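## Task

On the desk beside arm3, build a three-high stack. Bottom: the wooden block with three small holes. Middle: the short square timber piece. Top: the small red wooden block. Each rests on a long face, roughly centred over the item beneath it, and no part of any of the three overhangs the desk edge. All other objects must finish resting directly on the furniture they started on. It fails if any object from a furniture top is on the floor without a gripper holding it. It also fails if any object goes into or beneath furniture, even while gripped. The stack must stand without robot support: release it and move the arms away before finishing.

## Robot and tools

Setup: three identical i2rt Big YAM arms, named arm1, arm2 and arm3. Each has six revolute joints, a two-finger parallel gripper and a wrist camera. Two fixed room cameras, room_a and room_b, view the scene. All images are 672x504 pixels. A calibration (OpenCV pinhole plus radial model, T_world_to_cam in metres) is given per camera, but real poses can differ slightly. Wrist camera poses are derived from reported joint angles, so they inherit any joint error. Objects may occasionally be nudged by an outside disturbance.

Frame: one shared scene frame with its origin on the floor and +z up. The hand point is midway between the fingertips. Its z axis runs along the fingers, and the fingers close along its y axis. Each arm's foot pose is not printed. Reach is about 1.0 m from the joint1 axis.

execute_actions(actions, cameras):
- actions is a list holding exactly one action, or none. An empty list only returns state and images.
- The action is an object keyed by arm name ("arm1", "arm2", "arm3"). Each arm maps to {"joints": {...}}.
- Joint entries are absolute targets, not offsets, given per joint name. Any subset may be given.
- Angles are in radians; the gripper is in metres.

Joint ranges and done-tolerances:
- joint1_rad: -2.879 to 2.879, ±0.045. Yaw about the foot; positive is counter-clockwise seen from above; 0 points the arm along the way its foot faces.
- joint2_rad: 0 to 3.141, ±0.14. Shoulder; 0 puts the upper arm back and roughly level; increasing lifts it up, then forward.
- joint3_rad: 0 to 3.019, ±0.09. Elbow; 0 is fully folded; larger opens it.
- joint4_rad: -1.692 to 1.57, ±0.055. Hand pitch; positive tilts the fingers up.
- joint5_rad: -1.57 to 1.57, ±0.03. Sideways hand swing; positive goes to the arm's right.
- joint6_rad: -2.094 to 2.094, ±0.035. Hand roll; positive is clockwise viewed from behind the hand.
- gripper_m: 0 to 0.093, ±0.003. Fingertip gap; each pad squeezes with about 50 to 62 N.

All motions in an action start together, but joints move at different speeds. The hand can therefore sweep a wide arc between postures, so plan intermediate poses. An unknown key or out-of-range value rejects the whole call, and nothing moves.

cameras: a list of names (arm1_cam_wrist, arm2_cam_wrist, arm3_cam_wrist, room_a, room_b, or "all"). Null, omitted or ["all"] gives every camera; [] gives none. The "pictures" line lists the image order.

wait(seconds): 0 to 10. Commands nothing new and returns state and images.

zoom_image(camera, region): region is [x0, y0, x1, y1] in pixels of that camera's latest full image, with (0,0) at the top-left. It can be at most 504 by 504.

read_manual(section): returns licence text only; it moves nothing.

finished_scene(scene): ends the current scene (1 or 2) irreversibly and reports success; the next task then appears. Replying without any tool call ends everything.

Reading results: joint_positions reports the current angles. Joint torques are raw drive outputs in arm-joint order; they are offset, scaled and noisy, so treat them as rough hints of load. joint_status shows how each commanded motion of the last accepted action ended:
- "off_target": stopped short and may still be pushing.
- "contact_stop": the joint drops its target and holds where it rests.
- "time_out": the joint keeps a target within 0.375, 0.375, 0.113, 0.225, 0.075 and 0.3 rad (joints 1 to 6) of where it stands and keeps pushing. on_its_own lists it; sending its reported position relieves the push.
- "joint command not followed", with a cause line: a self- and inter-arm collision check withheld the arm's targets, though a gripper target still runs. The joints then read "not_followed", and the arm may retry those targets with later actions until valid ones arrive.

on_its_own describes what the arm does without a command; "held at" is the target, not the position. A joint omitted from an action may still be chasing an old target. If a result reports a stop, later motion calls in the same reply are skipped. Very small target changes may not move a joint, and a joint carrying a load can sag.

Hazards:
- The arms do not yield on contact and can press hard.
- A hard press between two robots ends the run as failed; a hard hit may too.
- The collision check can be late and ignores fingers, gripper housings and wrist cameras, so keep the arms well apart.
- Avoid drops, slips, slams and forceful pushes.
- Never let objects fall to the floor, or go into or under furniture.
- Sustained pushing or holding heats motors. A MOTOR HOT line appears from 85 °C. At 100 °C the arm goes limp and falls, shown as an OVER-TEMPERATURE FAULT, and its joints read "limit_stop_at_motor_heat"; resend targets after cooling. Some heat carries into the next scene.
- The simulation keeps running while you think, and robots hold their last command during that time.

Typical order: look with cameras and zoom; open the gripper; approach from above; descend; close the gripper; lift; carry; lower gently onto the stack; open; retreat. Finally, park all arms clear of the stack before calling finished_scene.

Each tool is called after ">>>" as name([rows], argument=value, ...), one row to a line, values as JSON.

## Session

>>> execute_actions(actions=[])

Scene clock: 0.00 s.
Joint torques (N m, as the arm reports them, + toward a larger angle): no reading
Motor temperatures (°C, as the motors report them): arm1=[24 24 25 25 26 26] | arm2=[25 23 27 26 24 27] | arm3=[26 26 25 27 24 23]
arm1.joint_positions: joint1_rad=+0.279 joint2_rad=+0.355 joint3_rad=+1.418 joint4_rad=-1.332 joint5_rad=+0.080 joint6_rad=+0.165 gripper_m=+0.095
arm1.joint_status: not commanded
arm1.hand: x=+1.0739 y=-0.4332 z=+1.3390 quat_wxyz=(-0.466, -0.589, -0.529, +0.396) (m; scene frame)
arm2.joint_positions: joint1_rad=-0.040 joint2_rad=+0.466 joint3_rad=+1.627 joint4_rad=-1.494 joint5_rad=+0.151 joint6_rad=-0.040 gripper_m=+0.094
arm2.joint_status: not commanded
arm2.hand: x=+0.0082 y=-0.0746 z=+1.5012 quat_wxyz=(-0.526, +0.408, -0.705, -0.246) (m; scene frame)
arm3.joint_positions: joint1_rad=+0.175 joint2_rad=+0.524 joint3_rad=+1.436 joint4_rad=-1.537 joint5_rad=-0.001 joint6_rad=-0.786 gripper_m=+0.094
arm3.joint_status: not commanded
arm3.hand: x=-1.0717 y=+0.3319 z=+1.3614 quat_wxyz=(-0.087, -0.497, -0.738, +0.449) (m; scene frame)
pictures: arm1_cam_wrist, arm2_cam_wrist, arm3_cam_wrist, room_a, room_b
Images, in order (width x height): arm1_cam_wrist 672x504, arm2_cam_wrist 672x504, arm3_cam_wrist 672x504, room_a 672x504, room_b 672x504.

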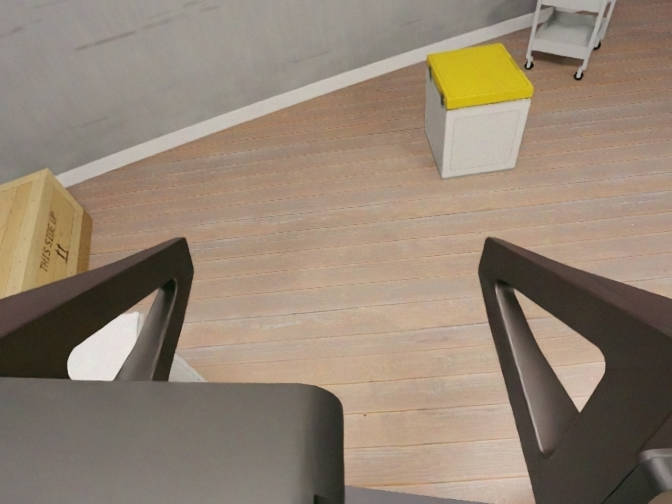

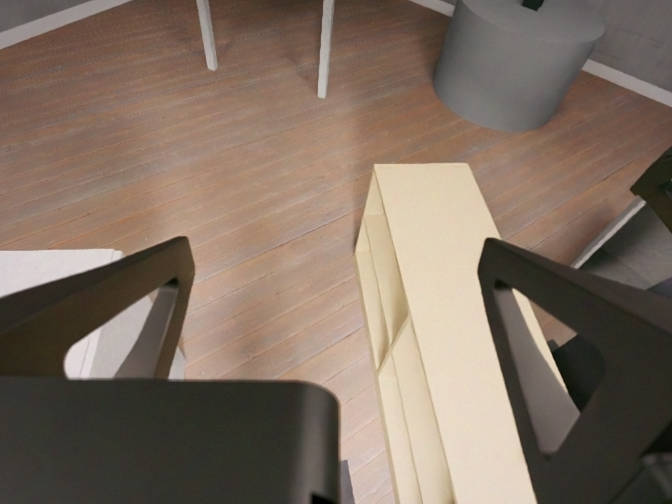

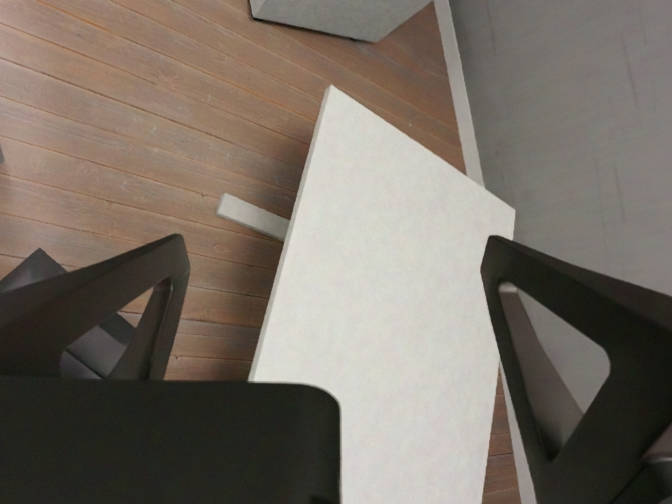

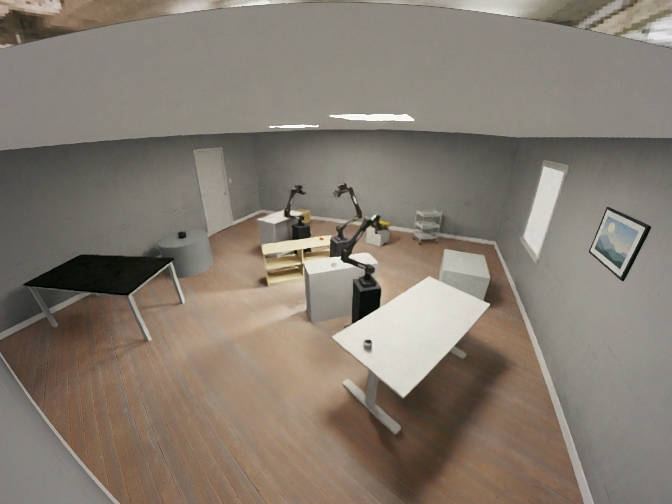

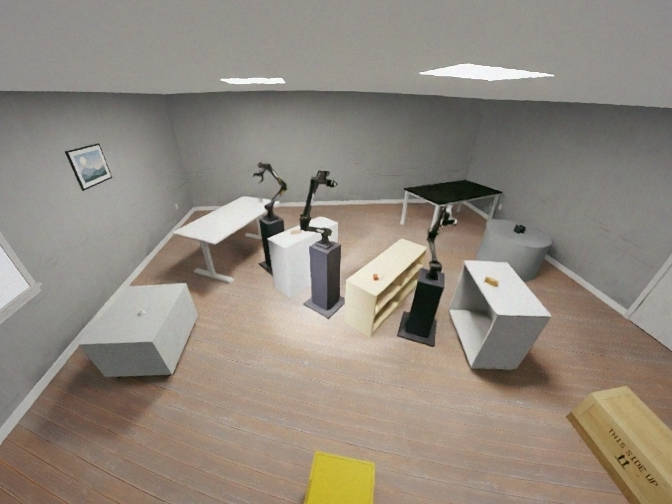

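>>> zoom_image(camera="room_b", region=[240, 150, 560, 380])

>>> zoom_image(camera="room_a", region=[240, 170, 500, 370])

Region (240, 150, 560, 380) of room_b's 672x504 image, scaled by 1.575, with more detail than that image has; it fills the top 362 rows of this view, and the rest is white.

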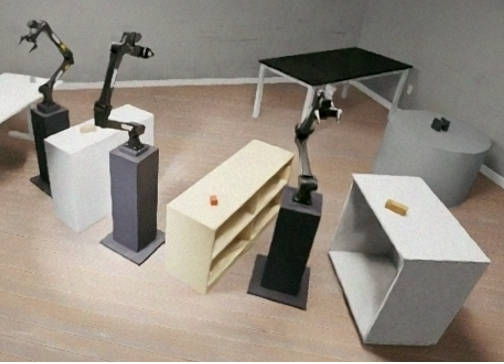

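Region (240, 170, 500, 370) of room_a's 672x504 image, scaled by 1.938, with more detail than that image has; it fills the top 388 rows of this view, and the rest is white.

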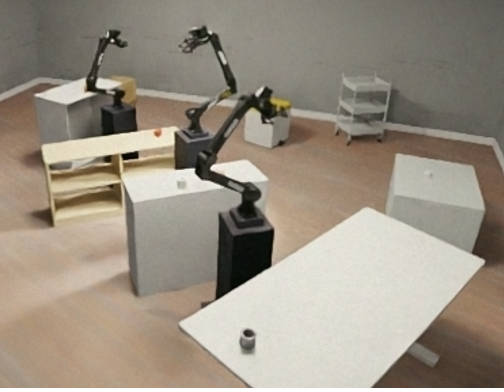

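>>> execute_actions([
  {"arm1":{"joints":{"joint1_rad":2.0,"joint2_rad":1.2,"joint3_rad":1.4,"joint4_rad":-1.2,"joint5_rad":0,"joint6_rad":0}},"arm2":{"joints":{"joint1_rad":-1.3,"joint2_rad":1.2,"joint3_rad":1.4,"joint4_rad":-1.2,"joint5_rad":0,"joint6_rad":0}},"arm3":{"joints":{"joint1_rad":1.7,"joint2_rad":1.2,"joint3_rad":1.4,"joint4_rad":-1.2,"joint5_rad":0,"joint6_rad":0}}},
])

Scene clock: 43.80 s.
Joint torques (N m, as the arm reports them, + toward a larger angle): arm1=[-0.35 -9.25  9.85  1.05 -0.01 -0.26] | arm2=[ 0.04 -7.57  9.2   1.41  0.08 -0.01] | arm3=[-0.66 -9.41 11.61  1.96  0.06  0.14]
Motor temperatures (°C, as the motors report them): arm1=[24 24 28 25 26 26] | arm2=[25 23 29 26 24 27] | arm3=[26 26 28 27 24 23]
arm1.joint_positions: joint1_rad=+1.998 joint2_rad=+1.202 joint3_rad=+1.380 joint4_rad=-1.202 joint5_rad=+0.001 joint6_rad=+0.009 gripper_m=+0.095
arm1.joint_status: all done
arm1.hand: x=+1.5109 y=-0.2066 z=+1.1043 quat_wxyz=(-0.263, +0.123, -0.956, -0.030) (m; scene frame)
arm2.joint_positions: joint1_rad=-1.302 joint2_rad=+1.210 joint3_rad=+1.395 joint4_rad=-1.206 joint5_rad=+0.000 joint6_rad=-0.007 gripper_m=+0.094
arm2.joint_status: all done
arm2.hand: x=+0.3921 y=-0.2151 z=+1.2369 quat_wxyz=(-0.268, -0.064, -0.961, +0.020) (m; scene frame)
arm3.joint_positions: joint1_rad=+1.699 joint2_rad=+1.226 joint3_rad=+1.379 joint4_rad=-1.212 joint5_rad=-0.001 joint6_rad=-0.012 gripper_m=+0.094
arm3.joint_status: all done
arm3.hand: x=-0.5985 y=+0.2819 z=+1.1769 quat_wxyz=(-0.245, -0.209, -0.945, +0.059) (m; scene frame)
pictures: arm1_cam_wrist, arm2_cam_wrist, arm3_cam_wrist, room_a, room_b
camera_calibration (this result's frames):
arm1_cam_wrist: T_world_to_cam=[[0.251663, -0.967807, -0.00386026, -0.57485], [-0.965192, -0.251272, 0.0725777, 1.33243], [-0.0712112, -0.0145392, -0.997355, 1.32938], [0, 0, 0, 1]] pos_world=[1.52539, -0.202213, 1.22694]
arm2_cam_wrist: T_world_to_cam=[[-0.13154, -0.991168, 0.0168364, -0.186141], [-0.989012, 0.132372, 0.0658206, 0.34396], [-0.067468, -0.00799343, -0.997689, 1.38255], [0, 0, 0, 1]] pos_world=[0.408973, -0.218976, 1.35985]
arm3_cam_wrist: T_world_to_cam=[[-0.406986, -0.913221, 0.0197562, -0.00935722], [-0.906385, 0.406433, 0.115236, -0.788109], [-0.113265, 0.0289926, -0.993142, 1.21427], [0, 0, 0, 1]] pos_world=[-0.580604, 0.276563, 1.29694]
Images, in order (width x height): arm1_cam_wrist 672x504, arm2_cam_wrist 672x504, arm3_cam_wrist 672x504, room_a 672x504, room_b 672x504.

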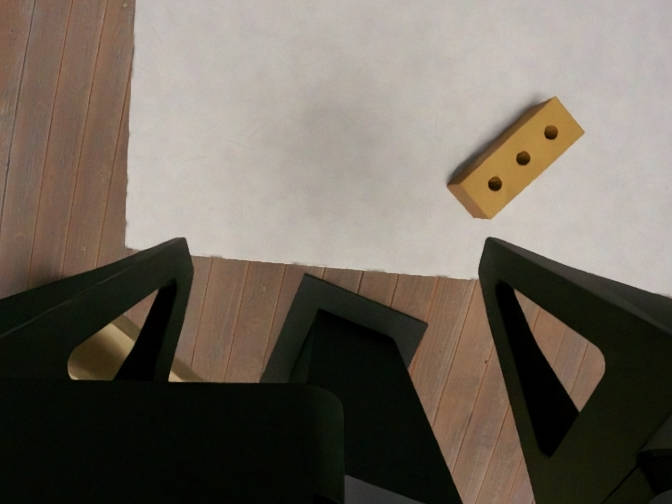

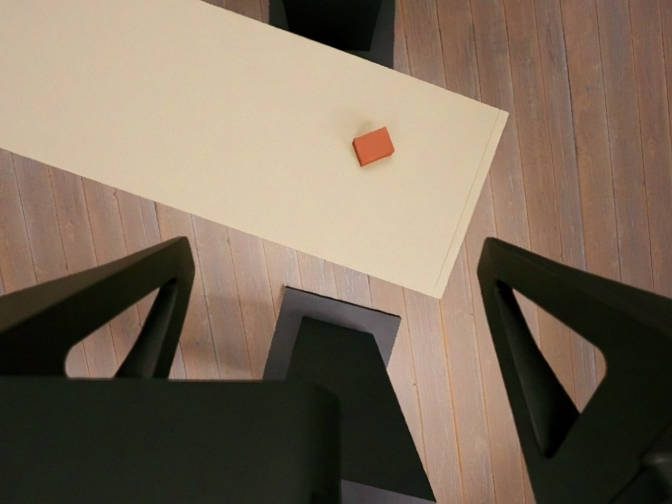

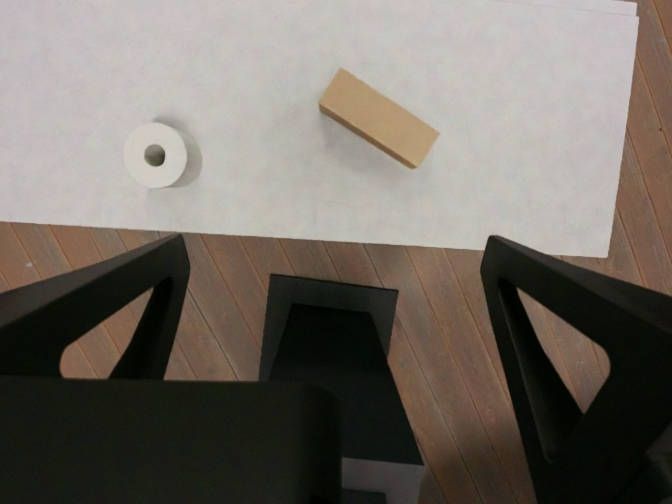

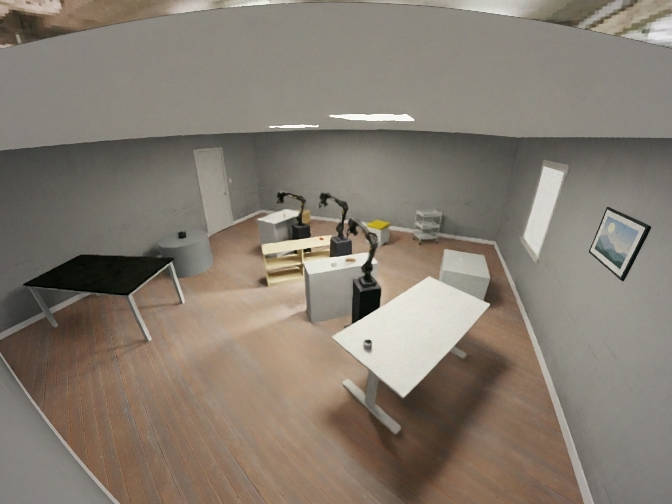

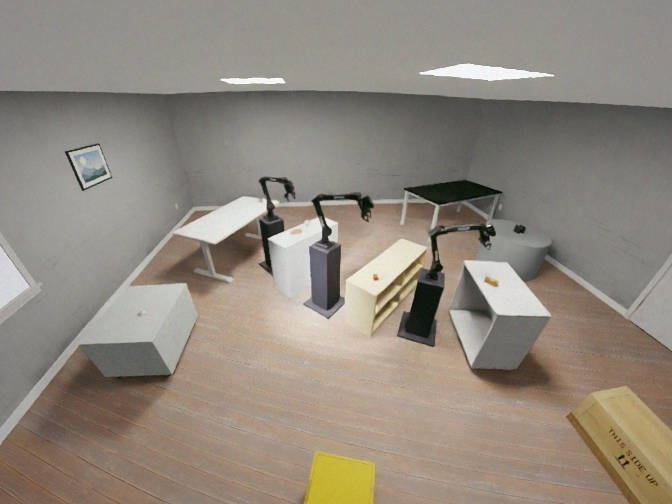

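>>> execute_actions([
  {"arm1":{"joints":{"joint1_rad":1.64,"joint2_rad":1.6,"joint3_rad":1.6}},"arm2":{"joints":{"joint1_rad":-1.45,"joint2_rad":1.6,"joint3_rad":1.6}},"arm3":{"joints":{"joint1_rad":1.6,"joint2_rad":1.6,"joint3_rad":1.6}}},
], cameras=["arm1_cam_wrist","arm2_cam_wrist","arm3_cam_wrist"])

Scene clock: 65.80 s.
Joint torques (N m, as the arm reports them, + toward a larger angle): arm1=[ -0.32 -15.17   9.72   0.62   0.01  -0.26] | arm2=[  0.43 -13.55  11.06   1.     0.07   0.  ] | arm3=[ -0.81 -14.54  12.51   1.52   0.06   0.1 ]
Motor temperatures (°C, as the motors report them): arm1=[24 24 30 25 26 26] | arm2=[25 24 31 26 24 27] | arm3=[26 27 29 27 24 23]
arm1.joint_positions: joint1_rad=+1.629 joint2_rad=+1.598 joint3_rad=+1.578 joint4_rad=-1.200 joint5_rad=+0.000 joint6_rad=+0.008 gripper_m=+0.095
arm1.joint_status: all done
arm1.hand: x=+1.6360 y=-0.3859 z=+1.0083 quat_wxyz=(-0.171, -0.056, -0.984, +0.016) (m; scene frame)
arm2.joint_positions: joint1_rad=-1.457 joint2_rad=+1.610 joint3_rad=+1.569 joint4_rad=-1.203 joint5_rad=+0.000 joint6_rad=-0.007 gripper_m=+0.094
arm2.joint_status: all done
arm2.hand: x=+0.4806 y=-0.3161 z=+1.1247 quat_wxyz=(-0.158, -0.142, -0.977, +0.025) (m; scene frame)
arm3.joint_positions: joint1_rad=+1.598 joint2_rad=+1.629 joint3_rad=+1.563 joint4_rad=-1.209 joint5_rad=-0.001 joint6_rad=-0.011 gripper_m=+0.094
arm3.joint_status: all done
arm3.hand: x=-0.5280 y=+0.1844 z=+1.0678 quat_wxyz=(-0.141, -0.263, -0.953, +0.042) (m; scene frame)
pictures: arm1_cam_wrist, arm2_cam_wrist, arm3_cam_wrist
camera_calibration (this result's frames):
arm1_cam_wrist: T_world_to_cam=[[-0.117019, -0.99313, 0.000579201, -0.191299], [-0.958699, 0.113114, 0.260962, 1.35514], [-0.259234, 0.0299821, -0.965349, 1.53245], [0, 0, 0, 1]] pos_world=[1.67405, -0.389216, 1.12582]
arm2_cam_wrist: T_world_to_cam=[[-0.280176, -0.959827, 0.0152513, -0.189541], [-0.918972, 0.272775, 0.284754, 0.216717], [-0.277475, 0.0657659, -0.958479, 1.35594], [0, 0, 0, 1]] pos_world=[0.522291, -0.330216, 1.24082]
arm3_cam_wrist: T_world_to_cam=[[-0.495539, -0.868488, 0.0130106, -0.115328], [-0.819634, 0.472517, 0.323926, -0.861245], [-0.287473, 0.149854, -0.945993, 0.952142], [0, 0, 0, 1]] pos_world=[-0.48934, 0.164109, 1.1812]
Images, in order (width x height): arm1_cam_wrist 672x504, arm2_cam_wrist 672x504, arm3_cam_wrist 672x504.

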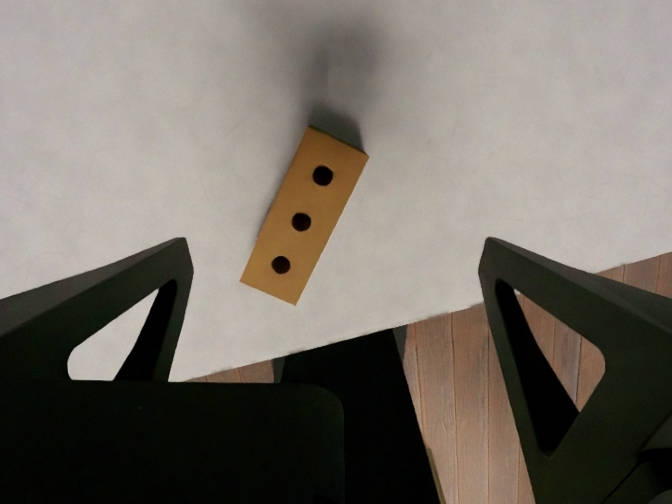

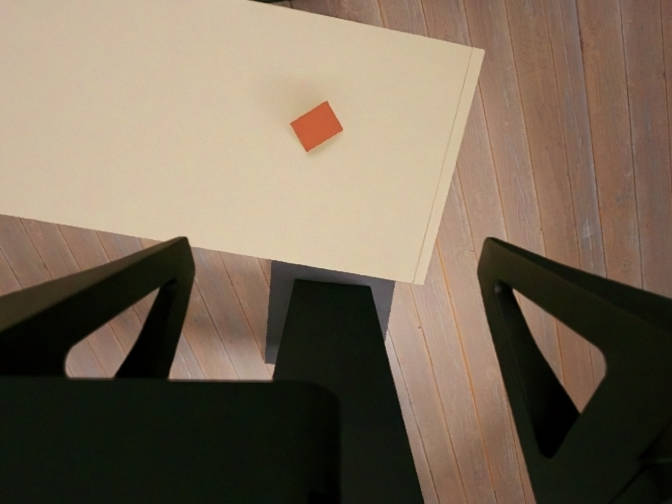

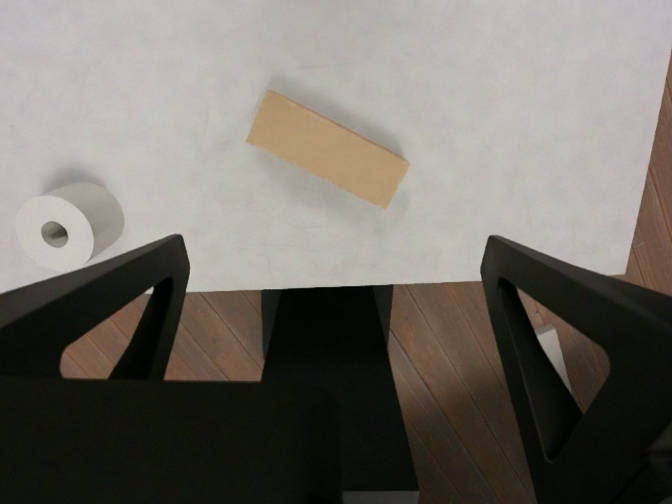

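>>> execute_actions([
  {"arm1":{"joints":{"joint1_rad":1.678,"joint2_rad":1.803,"joint3_rad":1.665,"joint4_rad":-1.412,"joint6_rad":0.48}},"arm2":{"joints":{"joint1_rad":-1.438,"joint2_rad":2.29,"joint3_rad":1.61,"joint4_rad":-0.859,"joint6_rad":1.07}},"arm3":{"joints":{"joint1_rad":2.4,"joint2_rad":0.9,"joint3_rad":1.0}}},
], cameras=["arm1_cam_wrist","arm2_cam_wrist","room_b"])

Scene clock: 99.80 s.
Joint torques (N m, as the arm reports them, + toward a larger angle): arm1=[ -0.88 -17.96   9.19  -0.13   0.04  -0.02] | arm2=[  0.11 -18.75   7.1    0.56   0.17   0.06] | arm3=[-0.36 -3.21  9.74  1.6   0.11  0.09]
Motor temperatures (°C, as the motors report them): arm1=[24 25 31 25 26 26] | arm2=[25 25 34 26 24 27] | arm3=[26 28 31 27 24 23]
arm1.joint_positions: joint1_rad=+1.676 joint2_rad=+1.805 joint3_rad=+1.642 joint4_rad=-1.405 joint5_rad=+0.000 joint6_rad=+0.470 gripper_m=+0.095
arm1.joint_status: all done
arm1.hand: x=+1.6248 y=-0.3602 z=+0.9148 quat_wxyz=(+0.000, -0.263, -0.965, +0.008) (m; scene frame)
arm2.joint_positions: joint1_rad=-1.443 joint2_rad=+2.300 joint3_rad=+1.597 joint4_rad=-0.867 joint5_rad=+0.000 joint6_rad=+1.061 gripper_m=+0.094
arm2.joint_status: all done
arm2.hand: x=+0.5301 y=-0.3229 z=+0.7414 quat_wxyz=(+0.002, -0.622, -0.783, +0.002) (m; scene frame)
arm3.joint_positions: joint1_rad=+2.394 joint2_rad=+0.901 joint3_rad=+1.000 joint4_rad=-1.204 joint5_rad=-0.002 joint6_rad=-0.010 gripper_m=+0.094
arm3.joint_status: all done
arm3.hand: x=-0.6888 y=+0.5602 z=+1.1106 quat_wxyz=(-0.228, +0.125, -0.965, -0.028) (m; scene frame)
pictures: arm1_cam_wrist, arm2_cam_wrist, room_b
camera_calibration (this result's frames):
arm1_cam_wrist: T_world_to_cam=[[-0.511631, -0.859196, 0.00394638, 0.519315], [-0.705659, 0.422815, 0.568571, 0.784874], [-0.490183, 0.288114, -0.822624, 1.77624], [0, 0, 0, 1]] pos_world=[1.69023, -0.397424, 1.01287]
arm2_cam_wrist: T_world_to_cam=[[-0.972124, -0.234064, 0.0137428, 0.425841], [-0.184049, 0.798087, 0.573745, -0.0609534], [-0.145261, 0.555222, -0.818919, 0.987276], [0, 0, 0, 1]] pos_world=[0.546165, -0.399837, 0.837618]
Images, in order (width x height): arm1_cam_wrist 672x504, arm2_cam_wrist 672x504, room_b 672x504.

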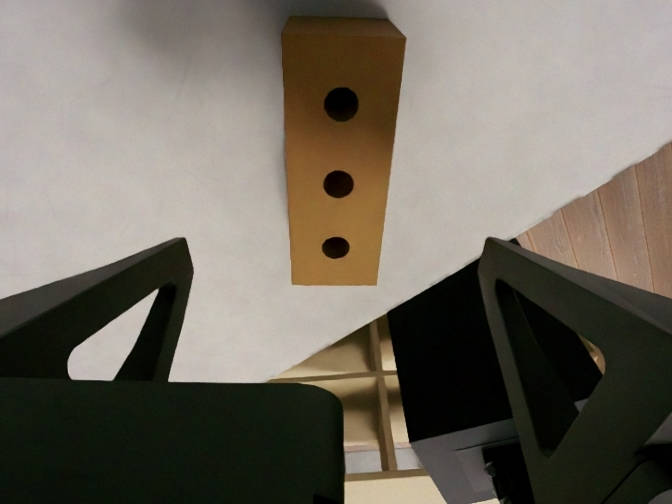

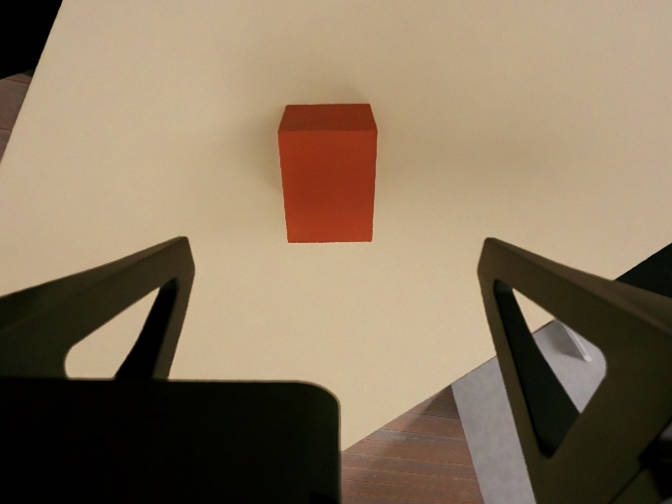

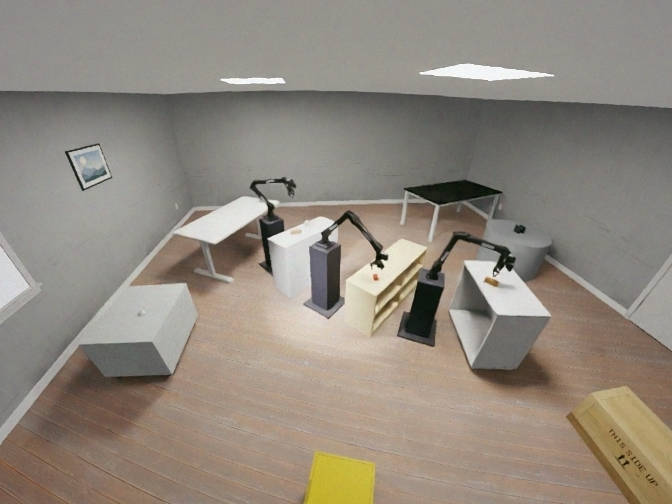

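>>> execute_actions([
  {"arm1":{"joints":{"joint2_rad":1.873,"joint3_rad":1.497,"joint4_rad":-1.175}},"arm2":{"joints":{"joint2_rad":2.486,"joint3_rad":1.655,"joint4_rad":-0.715}}},
], cameras=["arm1_cam_wrist","arm2_cam_wrist"])

>>> execute_actions([
  {"arm1":{"joints":{"gripper_m":0.03}},"arm2":{"joints":{"gripper_m":0.025}}},
], cameras=["arm1_cam_wrist","arm2_cam_wrist"])

Scene clock: 114.93 s.
Joint torques (N m, as the arm reports them, + toward a larger angle): arm1=[ -0.78 -18.04   7.94   0.42   0.04  -0.01] | arm2=[  0.06 -18.35   6.63   0.67   0.17   0.  ] | arm3=[-0.36 -3.3   9.79  1.58  0.11  0.09]
Motor temperatures (°C, as the motors report them): arm1=[24 26 31 25 26 26] | arm2=[25 26 32 26 24 27] | arm3=[26 27 30 27 24 23]
arm1.joint_positions: joint1_rad=+1.676 joint2_rad=+1.877 joint3_rad=+1.484 joint4_rad=-1.184 joint5_rad=+0.000 joint6_rad=+0.470 gripper_m=+0.095
arm1.joint_status: all done
arm1.hand: x=+1.6227 y=-0.3615 z=+0.8186 quat_wxyz=(+0.004, -0.263, -0.965, +0.009) (m; scene frame)
arm2.joint_positions: joint1_rad=-1.443 joint2_rad=+2.487 joint3_rad=+1.640 joint4_rad=-0.723 joint5_rad=+0.000 joint6_rad=+1.062 gripper_m=+0.094
arm2.joint_status: all done
arm2.hand: x=+0.5299 y=-0.3231 z=+0.6417 quat_wxyz=(+0.002, -0.623, -0.782, +0.002) (m; scene frame)
arm3.joint_positions: joint1_rad=+2.394 joint2_rad=+0.901 joint3_rad=+1.000 joint4_rad=-1.204 joint5_rad=-0.002 joint6_rad=-0.010 gripper_m=+0.094
arm3.joint_status: not commanded
arm3.hand: x=-0.6888 y=+0.5602 z=+1.1106 quat_wxyz=(-0.228, +0.125, -0.965, -0.028) (m; scene frame)
pictures: arm1_cam_wrist, arm2_cam_wrist
camera_calibration (this result's frames):
arm1_cam_wrist: T_world_to_cam=[[-0.511692, -0.85913, 0.00813604, 0.514177], [-0.700376, 0.422587, 0.575234, 0.82451], [-0.497639, 0.288644, -0.817949, 1.70486], [0, 0, 0, 1]] pos_world=[1.68897, -0.39878, 0.916018]
arm2_cam_wrist: T_world_to_cam=[[-0.972396, -0.232951, 0.0134121, 0.427693], [-0.183347, 0.798361, 0.573589, -0.0038143], [-0.144326, 0.555296, -0.819034, 0.905252], [0, 0, 0, 1]] pos_world=[0.545839, -0.400006, 0.737883]
Images, in order (width x height): arm1_cam_wrist 672x504, arm2_cam_wrist 672x504.

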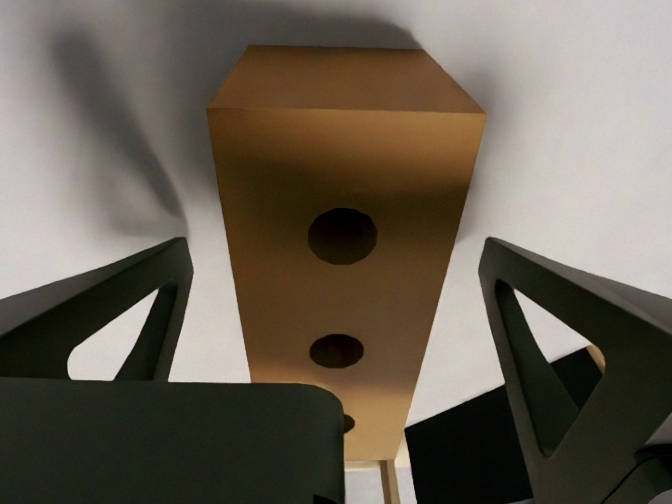

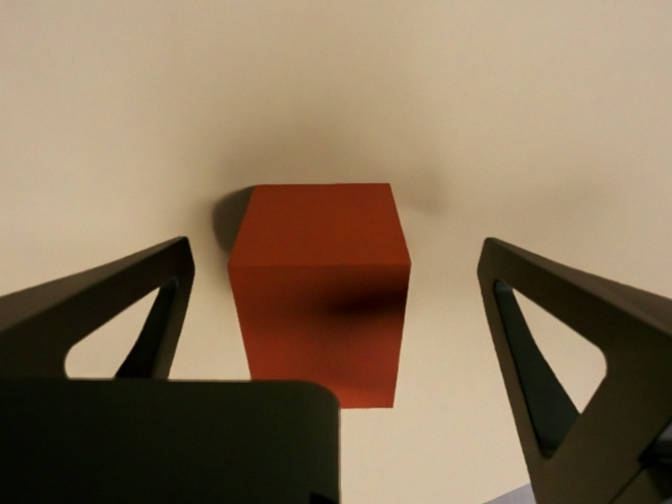

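Scene clock: 115.60 s.
Joint torques (N m, as the arm reports them, + toward a larger angle): arm1=[ -0.92 -18.02   7.97   0.4    0.09  -0.03] | arm2=[  0.5  -18.7    6.52   0.51   0.18   0.  ] | arm3=[-0.33 -3.25  9.79  1.59  0.11  0.09]
Motor temperatures (°C, as the motors report them): arm1=[24 26 31 25 26 26] | arm2=[25 26 32 26 24 27] | arm3=[26 27 30 27 24 23]
arm1.joint_positions: joint1_rad=+1.676 joint2_rad=+1.877 joint3_rad=+1.484 joint4_rad=-1.183 joint5_rad=-0.001 joint6_rad=+0.471 gripper_m=+0.045
arm1.joint_status: gripper_m off_target (ended at +0.045, target +0.030)
arm1.hand: x=+1.6228 y=-0.3614 z=+0.8186 quat_wxyz=(+0.004, -0.263, -0.965, +0.008) (m; scene frame)
arm2.joint_positions: joint1_rad=-1.443 joint2_rad=+2.487 joint3_rad=+1.640 joint4_rad=-0.722 joint5_rad=+0.000 joint6_rad=+1.063 gripper_m=+0.044
arm2.joint_status: gripper_m off_target (ended at +0.044, target +0.025)
arm2.hand: x=+0.5300 y=-0.3231 z=+0.6417 quat_wxyz=(+0.001, -0.623, -0.782, +0.002) (m; scene frame)
arm3.joint_positions: joint1_rad=+2.394 joint2_rad=+0.901 joint3_rad=+1.000 joint4_rad=-1.204 joint5_rad=-0.002 joint6_rad=-0.010 gripper_m=+0.094
arm3.joint_status: not commanded
arm3.hand: x=-0.6888 y=+0.5602 z=+1.1106 quat_wxyz=(-0.228, +0.125, -0.965, -0.028) (m; scene frame)
pictures: arm1_cam_wrist, arm2_cam_wrist
camera_calibration (this result's frames):
arm1_cam_wrist: T_world_to_cam=[[-0.512682, -0.858548, 0.00728775, 0.516847], [-0.700146, 0.422975, 0.575229, 0.824302], [-0.496944, 0.289807, -0.81796, 1.70417], [0, 0, 0, 1]] pos_world=[1.68899, -0.398802, 0.916017]
arm2_cam_wrist: T_world_to_cam=[[-0.97249, -0.232579, 0.0130807, 0.428157], [-0.183253, 0.798493, 0.573435, -0.00368545], [-0.143814, 0.555263, -0.819146, 0.905069], [0, 0, 0, 1]] pos_world=[0.545864, -0.400028, 0.737897]
Images, in order (width x height): arm1_cam_wrist 672x504, arm2_cam_wrist 672x504.

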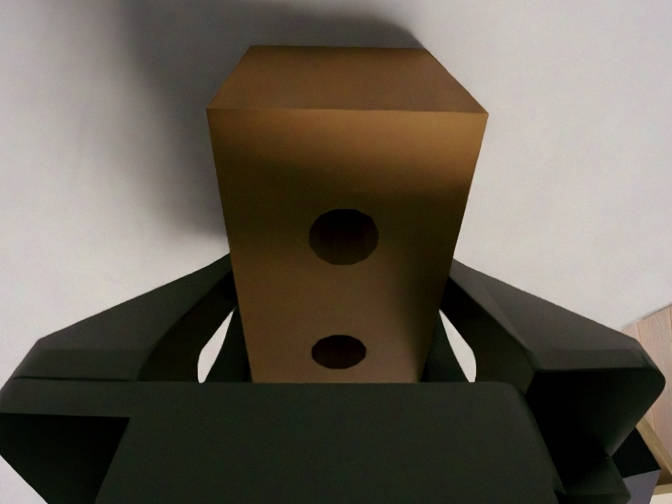

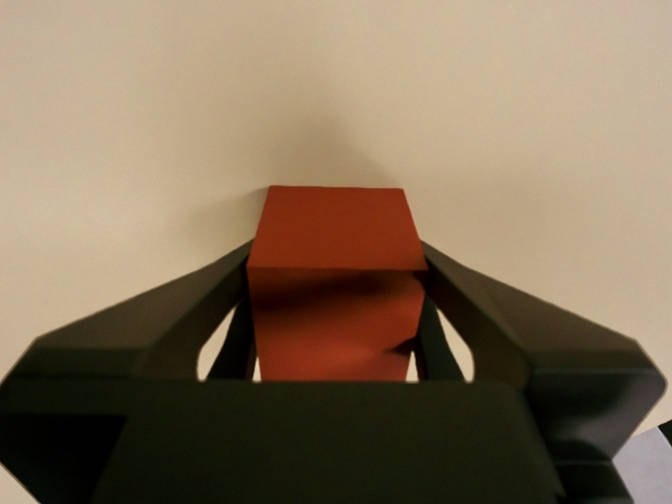

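>>> execute_actions([
  {"arm1":{"joints":{"joint2_rad":1.75,"joint3_rad":1.665,"joint4_rad":-1.45}},"arm2":{"joints":{"joint2_rad":1.85,"joint3_rad":1.7,"joint4_rad":-1.4}},"arm3":{"joints":{"joint1_rad":-0.5,"joint2_rad":1.2,"joint3_rad":1.4}}},
], cameras=["arm3_cam_wrist"])

>>> execute_actions([
  {"arm1":{"joints":{"joint1_rad":-1.813}},"arm2":{"joints":{"joint1_rad":1.081}},"arm3":{"joints":{"joint2_rad":1.6,"joint3_rad":1.6}}},
])

Scene clock: 156.00 s.
Joint torques (N m, as the arm reports them, + toward a larger angle): arm1=[ -0.79 -16.2    9.53  -0.12   0.07  -0.03] | arm2=[  0.13 -14.07   8.86  -0.06   0.18   0.  ] | arm3=[-0.94 -7.74 14.68  1.65  0.04  0.09]
Motor temperatures (°C, as the motors report them): arm1=[24 27 31 25 26 26] | arm2=[25 27 31 26 24 27] | arm3=[26 27 31 27 24 23]
arm1.joint_positions: joint1_rad=+1.676 joint2_rad=+1.743 joint3_rad=+1.639 joint4_rad=-1.442 joint5_rad=-0.001 joint6_rad=+0.471 gripper_m=+0.045
arm1.joint_status: all done
arm1.hand: x=+1.6111 y=-0.3588 z=+0.9459 quat_wxyz=(-0.010, -0.263, -0.965, +0.005) (m; scene frame)
arm2.joint_positions: joint1_rad=-1.443 joint2_rad=+1.839 joint3_rad=+1.690 joint4_rad=-1.391 joint5_rad=+0.000 joint6_rad=+1.063 gripper_m=+0.044
arm2.joint_status: all done
arm2.hand: x=+0.4900 y=-0.3107 z=+1.0422 quat_wxyz=(-0.012, -0.623, -0.782, -0.004) (m; scene frame)
arm3.joint_positions: joint1_rad=-0.499 joint2_rad=+1.212 joint3_rad=+1.343 joint4_rad=-1.204 joint5_rad=+0.000 joint6_rad=-0.009 gripper_m=+0.094
arm3.joint_status: all done
arm3.hand: x=-1.4039 y=+0.2665 z=+1.1681 quat_wxyz=(-0.060, -0.938, -0.242, +0.240) (m; scene frame)
pictures: arm3_cam_wrist
camera_calibration (this result's frames):
arm3_cam_wrist: T_world_to_cam=[[-0.499274, 0.866301, 0.0157143, -0.950126], [0.860657, 0.493765, 0.12436, 0.935961], [0.0999743, 0.0756145, -0.992113, 1.40051], [0, 0, 0, 1]] pos_world=[-1.41993, 0.255052, 1.28799]
Images, in order (width x height): arm3_cam_wrist 672x504.

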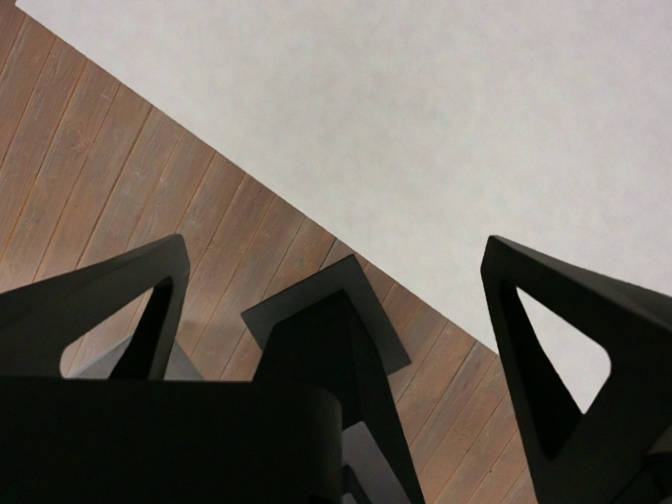

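Scene clock: 158.80 s.
Joint torques (N m, as the arm reports them, + toward a larger angle): arm1=[ -0.12 -17.41   9.51  -0.11  -0.02  -0.04] | arm2=[ -0.49 -14.2    8.93   0.01   0.2   -0.01] | arm3=[ -1.09 -14.07  12.59   1.35   0.03   0.08]
Motor temperatures (°C, as the motors report them): arm1=[24 27 31 25 26 26] | arm2=[25 27 32 26 24 27] | arm3=[26 27 31 27 24 23]
arm1.joint_positions: joint1_rad=-1.823 joint2_rad=+1.758 joint3_rad=+1.639 joint4_rad=-1.442 joint5_rad=+0.001 joint6_rad=+0.471 gripper_m=+0.045
arm1.joint_status: all done
arm1.hand: x=+0.5788 y=-0.1047 z=+0.9427 quat_wxyz=(-0.008, -0.903, +0.430, +0.005) (m; scene frame)
arm2.joint_positions: joint1_rad=+1.086 joint2_rad=+1.839 joint3_rad=+1.690 joint4_rad=-1.391 joint5_rad=-0.001 joint6_rad=+1.063 gripper_m=+0.044
arm2.joint_status: all done
arm2.hand: x=-0.4183 y=+0.2962 z=+1.0463 quat_wxyz=(+0.004, +0.558, -0.830, -0.016) (m; scene frame)
arm3.joint_positions: joint1_rad=-0.499 joint2_rad=+1.629 joint3_rad=+1.564 joint4_rad=-1.204 joint5_rad=+0.000 joint6_rad=-0.009 gripper_m=+0.094
arm3.joint_status: all done
arm3.hand: x=-1.5072 y=+0.2106 z=+1.0711 quat_wxyz=(-0.037, -0.957, -0.247, +0.148) (m; scene frame)
pictures: arm1_cam_wrist, arm2_cam_wrist, arm3_cam_wrist, room_a, room_b
camera_calibration (this result's frames):
arm1_cam_wrist: T_world_to_cam=[[0.780014, 0.625085, -0.0291068, -0.357495], [0.527057, -0.631192, 0.569041, -0.901364], [0.337327, -0.459201, -0.821794, 0.654805], [0, 0, 0, 1]] pos_world=[0.533038, -0.0447824, 1.04062]
arm2_cam_wrist: T_world_to_cam=[[0.929159, -0.368983, -0.0226963, 0.518014], [-0.292945, -0.77235, 0.563612, -0.474403], [-0.225493, -0.517037, -0.825728, 1.04662], [0, 0, 0, 1]] pos_world=[-0.384285, 0.365876, 1.14336]
arm3_cam_wrist: T_world_to_cam=[[-0.501583, 0.865049, 0.0102123, -0.949027], [0.822802, 0.473374, 0.314506, 0.808175], [0.267229, 0.166153, -0.949201, 1.50584], [0, 0, 0, 1]] pos_world=[-1.54339, 0.188184, 1.18486]
Images, in order (width x height): arm1_cam_wrist 672x504, arm2_cam_wrist 672x504, arm3_cam_wrist 672x504, room_a 672x504, room_b 672x504.

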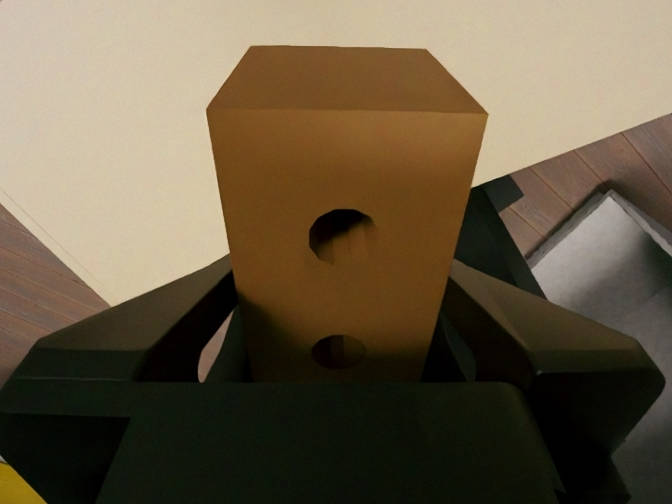

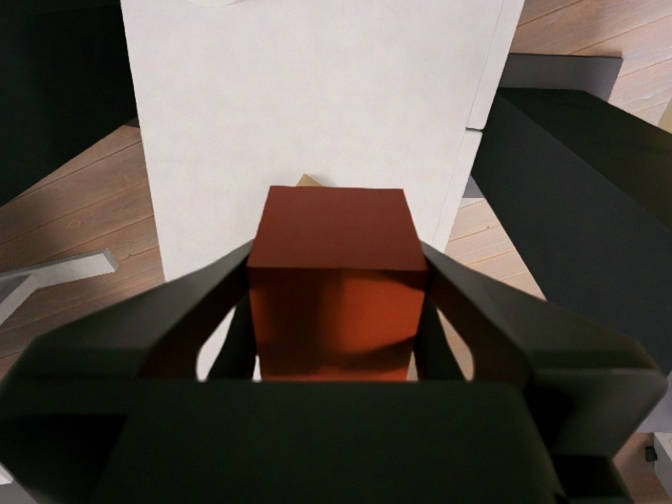

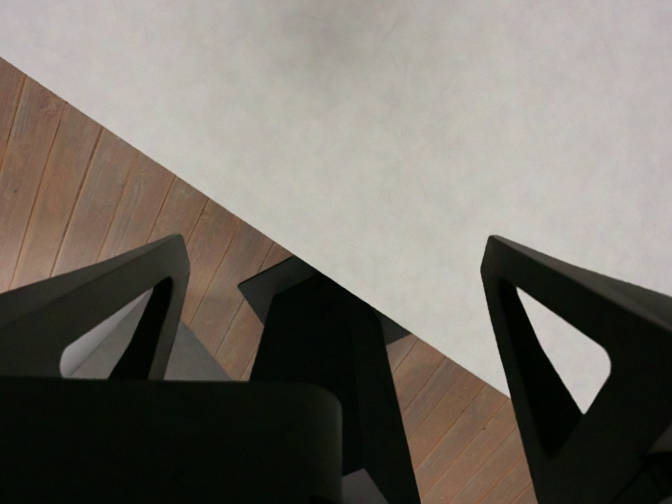

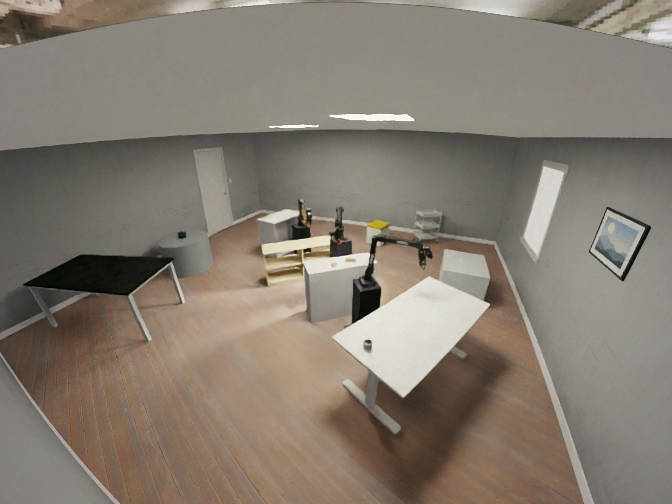

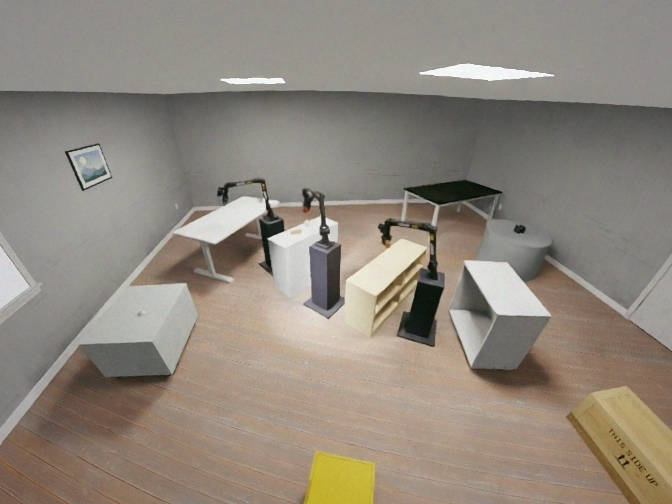

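>>> execute_actions([
  {"arm1":{"joints":{"joint2_rad":2.085,"joint3_rad":1.325,"joint4_rad":-0.775}},"arm2":{"joints":{"joint1_rad":1.06,"joint2_rad":2.13,"joint3_rad":1.52,"joint4_rad":-0.94}}},
], cameras=["arm1_cam_wrist","arm2_cam_wrist","room_b"])

Scene clock: 176.53 s.
Joint torques (N m, as the arm reports them, + toward a larger angle): arm1=[  0.22 -18.29   6.42   0.79   0.11  -0.03] | arm2=[ -0.26 -17.67   7.47   0.57   0.22  -0.01] | arm3=[ -1.09 -14.21  12.56   1.35   0.03   0.08]
Motor temperatures (°C, as the motors report them): arm1=[24 27 32 25 26 26] | arm2=[25 27 33 26 24 27] | arm3=[26 28 32 27 24 23]
arm1.joint_positions: joint1_rad=-1.823 joint2_rad=+2.085 joint3_rad=+1.309 joint4_rad=-0.795 joint5_rad=-0.002 joint6_rad=+0.471 gripper_m=+0.045
arm1.joint_status: all done
arm1.hand: x=+0.5771 y=-0.1094 z=+0.6571 quat_wxyz=(-0.009, -0.903, +0.430, +0.000) (m; scene frame)
arm2.joint_positions: joint1_rad=+1.062 joint2_rad=+2.139 joint3_rad=+1.508 joint4_rad=-0.949 joint5_rad=-0.002 joint6_rad=+1.063 gripper_m=+0.044
arm2.joint_status: all done
arm2.hand: x=-0.4184 y=+0.3175 z=+0.8132 quat_wxyz=(+0.003, +0.548, -0.837, +0.003) (m; scene frame)
arm3.joint_positions: joint1_rad=-0.499 joint2_rad=+1.629 joint3_rad=+1.564 joint4_rad=-1.204 joint5_rad=+0.000 joint6_rad=-0.009 gripper_m=+0.094
arm3.joint_status: not commanded
arm3.hand: x=-1.5072 y=+0.2106 z=+1.0711 quat_wxyz=(-0.037, -0.957, -0.247, +0.148) (m; scene frame)
pictures: arm1_cam_wrist, arm2_cam_wrist, room_b
camera_calibration (this result's frames):
arm1_cam_wrist: T_world_to_cam=[[0.780118, 0.625023, -0.0276093, -0.362608], [0.522777, -0.626987, 0.577573, -0.743652], [0.343686, -0.465009, -0.815872, 0.410329], [0, 0, 0, 1]] pos_world=[0.530617, -0.0488162, 0.754278]
arm2_cam_wrist: T_world_to_cam=[[0.919781, -0.392268, 0.0113446, 0.496521], [-0.325609, -0.746706, 0.580008, -0.361678], [-0.219047, -0.537174, -0.814532, 0.865115], [0, 0, 0, 1]] pos_world=[-0.384955, 0.389419, 0.908807]
Images, in order (width x height): arm1_cam_wrist 672x504, arm2_cam_wrist 672x504, room_b 672x504.

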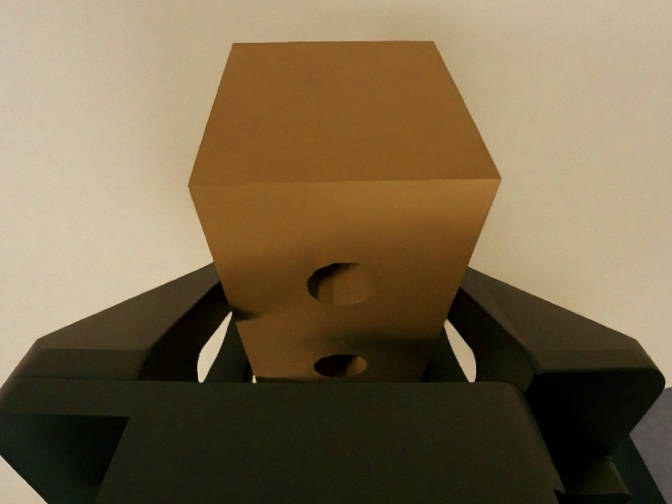

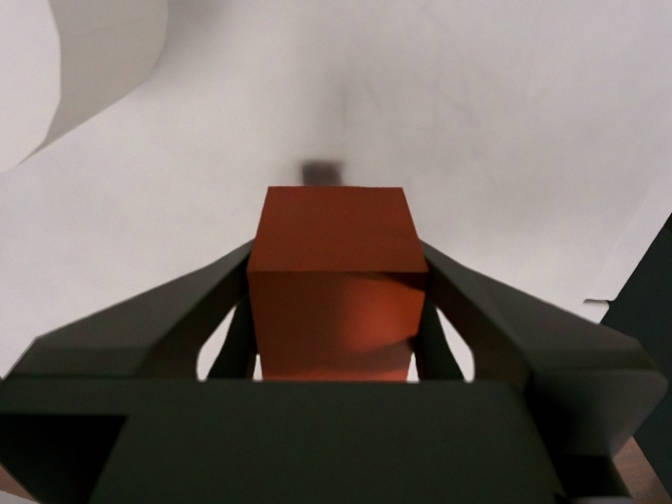

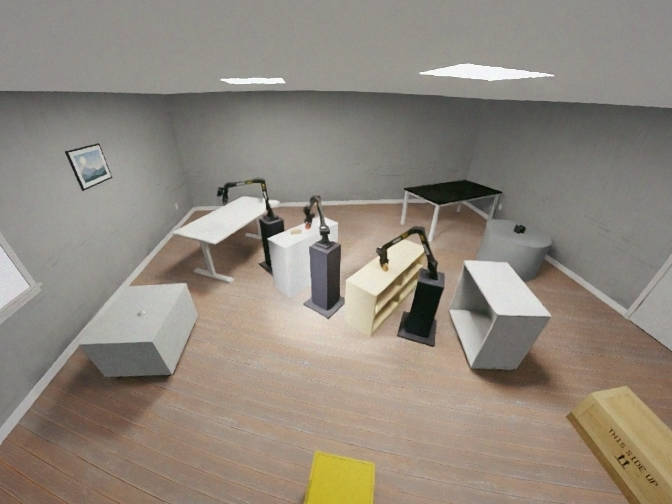

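>>> execute_actions([
  {"arm1":{"joints":{"joint2_rad":2.12,"joint4_rad":-0.76}},"arm2":{"joints":{"joint2_rad":2.158,"joint4_rad":-0.92}}},
], cameras=["arm1_cam_wrist","arm2_cam_wrist"])

Scene clock: 181.97 s.
Joint torques (N m, as the arm reports them, + toward a larger angle): arm1=[  0.27 -15.23   6.44   1.11   0.1   -0.03] | arm2=[ -0.21 -14.99   7.47   0.66   0.22  -0.01] | arm3=[ -1.09 -14.21  12.56   1.35   0.04   0.08]
Motor temperatures (°C, as the motors report them): arm1=[24 27 31 25 26 26] | arm2=[25 27 32 26 24 27] | arm3=[26 28 32 27 24 23]
arm1.joint_positions: joint1_rad=-1.823 joint2_rad=+2.085 joint3_rad=+1.309 joint4_rad=-0.788 joint5_rad=-0.002 joint6_rad=+0.471 gripper_m=+0.045
arm1.joint_status: all done
arm1.hand: x=+0.5757 y=-0.1087 z=+0.6571 quat_wxyz=(-0.009, -0.903, +0.430, +0.004) (m; scene frame)
arm2.joint_positions: joint1_rad=+1.062 joint2_rad=+2.139 joint3_rad=+1.508 joint4_rad=-0.930 joint5_rad=-0.002 joint6_rad=+1.063 gripper_m=+0.044
arm2.joint_status: all done
arm2.hand: x=-0.4212 y=+0.3212 z=+0.8132 quat_wxyz=(+0.003, +0.548, -0.837, -0.006) (m; scene frame)
arm3.joint_positions: joint1_rad=-0.499 joint2_rad=+1.629 joint3_rad=+1.564 joint4_rad=-1.204 joint5_rad=+0.000 joint6_rad=-0.009 gripper_m=+0.094
arm3.joint_status: not commanded
arm3.hand: x=-1.5072 y=+0.2106 z=+1.0711 quat_wxyz=(-0.037, -0.957, -0.247, +0.148) (m; scene frame)
pictures: arm1_cam_wrist, arm2_cam_wrist
camera_calibration (this result's frames):
arm1_cam_wrist: T_world_to_cam=[[0.780011, 0.625018, -0.0305804, -0.359863], [0.526118, -0.62856, 0.57281, -0.741452], [0.338795, -0.462887, -0.819117, 0.416315], [0, 0, 0, 1]] pos_world=[0.529744, -0.0484194, 0.754717]
arm2_cam_wrist: T_world_to_cam=[[0.919784, -0.392394, -0.00491333, 0.513781], [-0.319141, -0.755243, 0.5725, -0.348291], [-0.228357, -0.525008, -0.81989, 0.863004], [0, 0, 0, 1]] pos_world=[-0.386649, 0.391645, 0.90949]
Images, in order (width x height): arm1_cam_wrist 672x504, arm2_cam_wrist 672x504.

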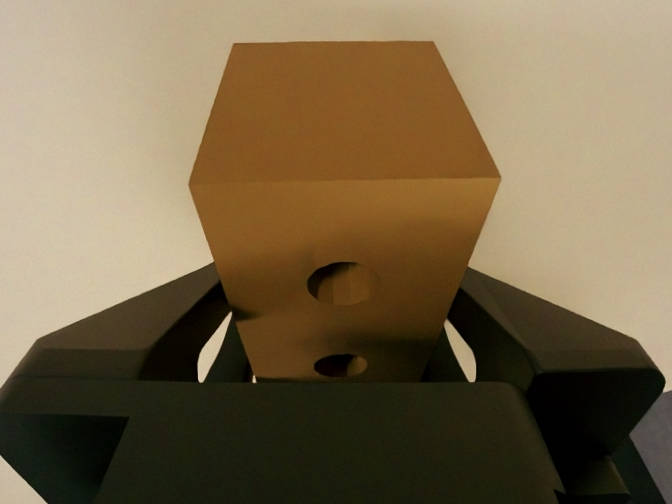

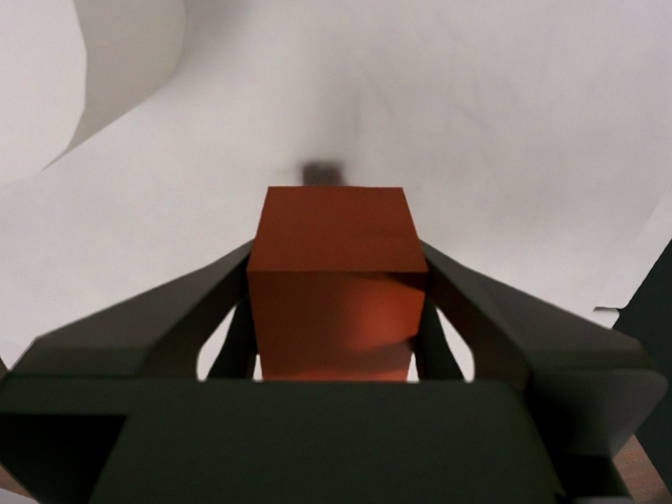

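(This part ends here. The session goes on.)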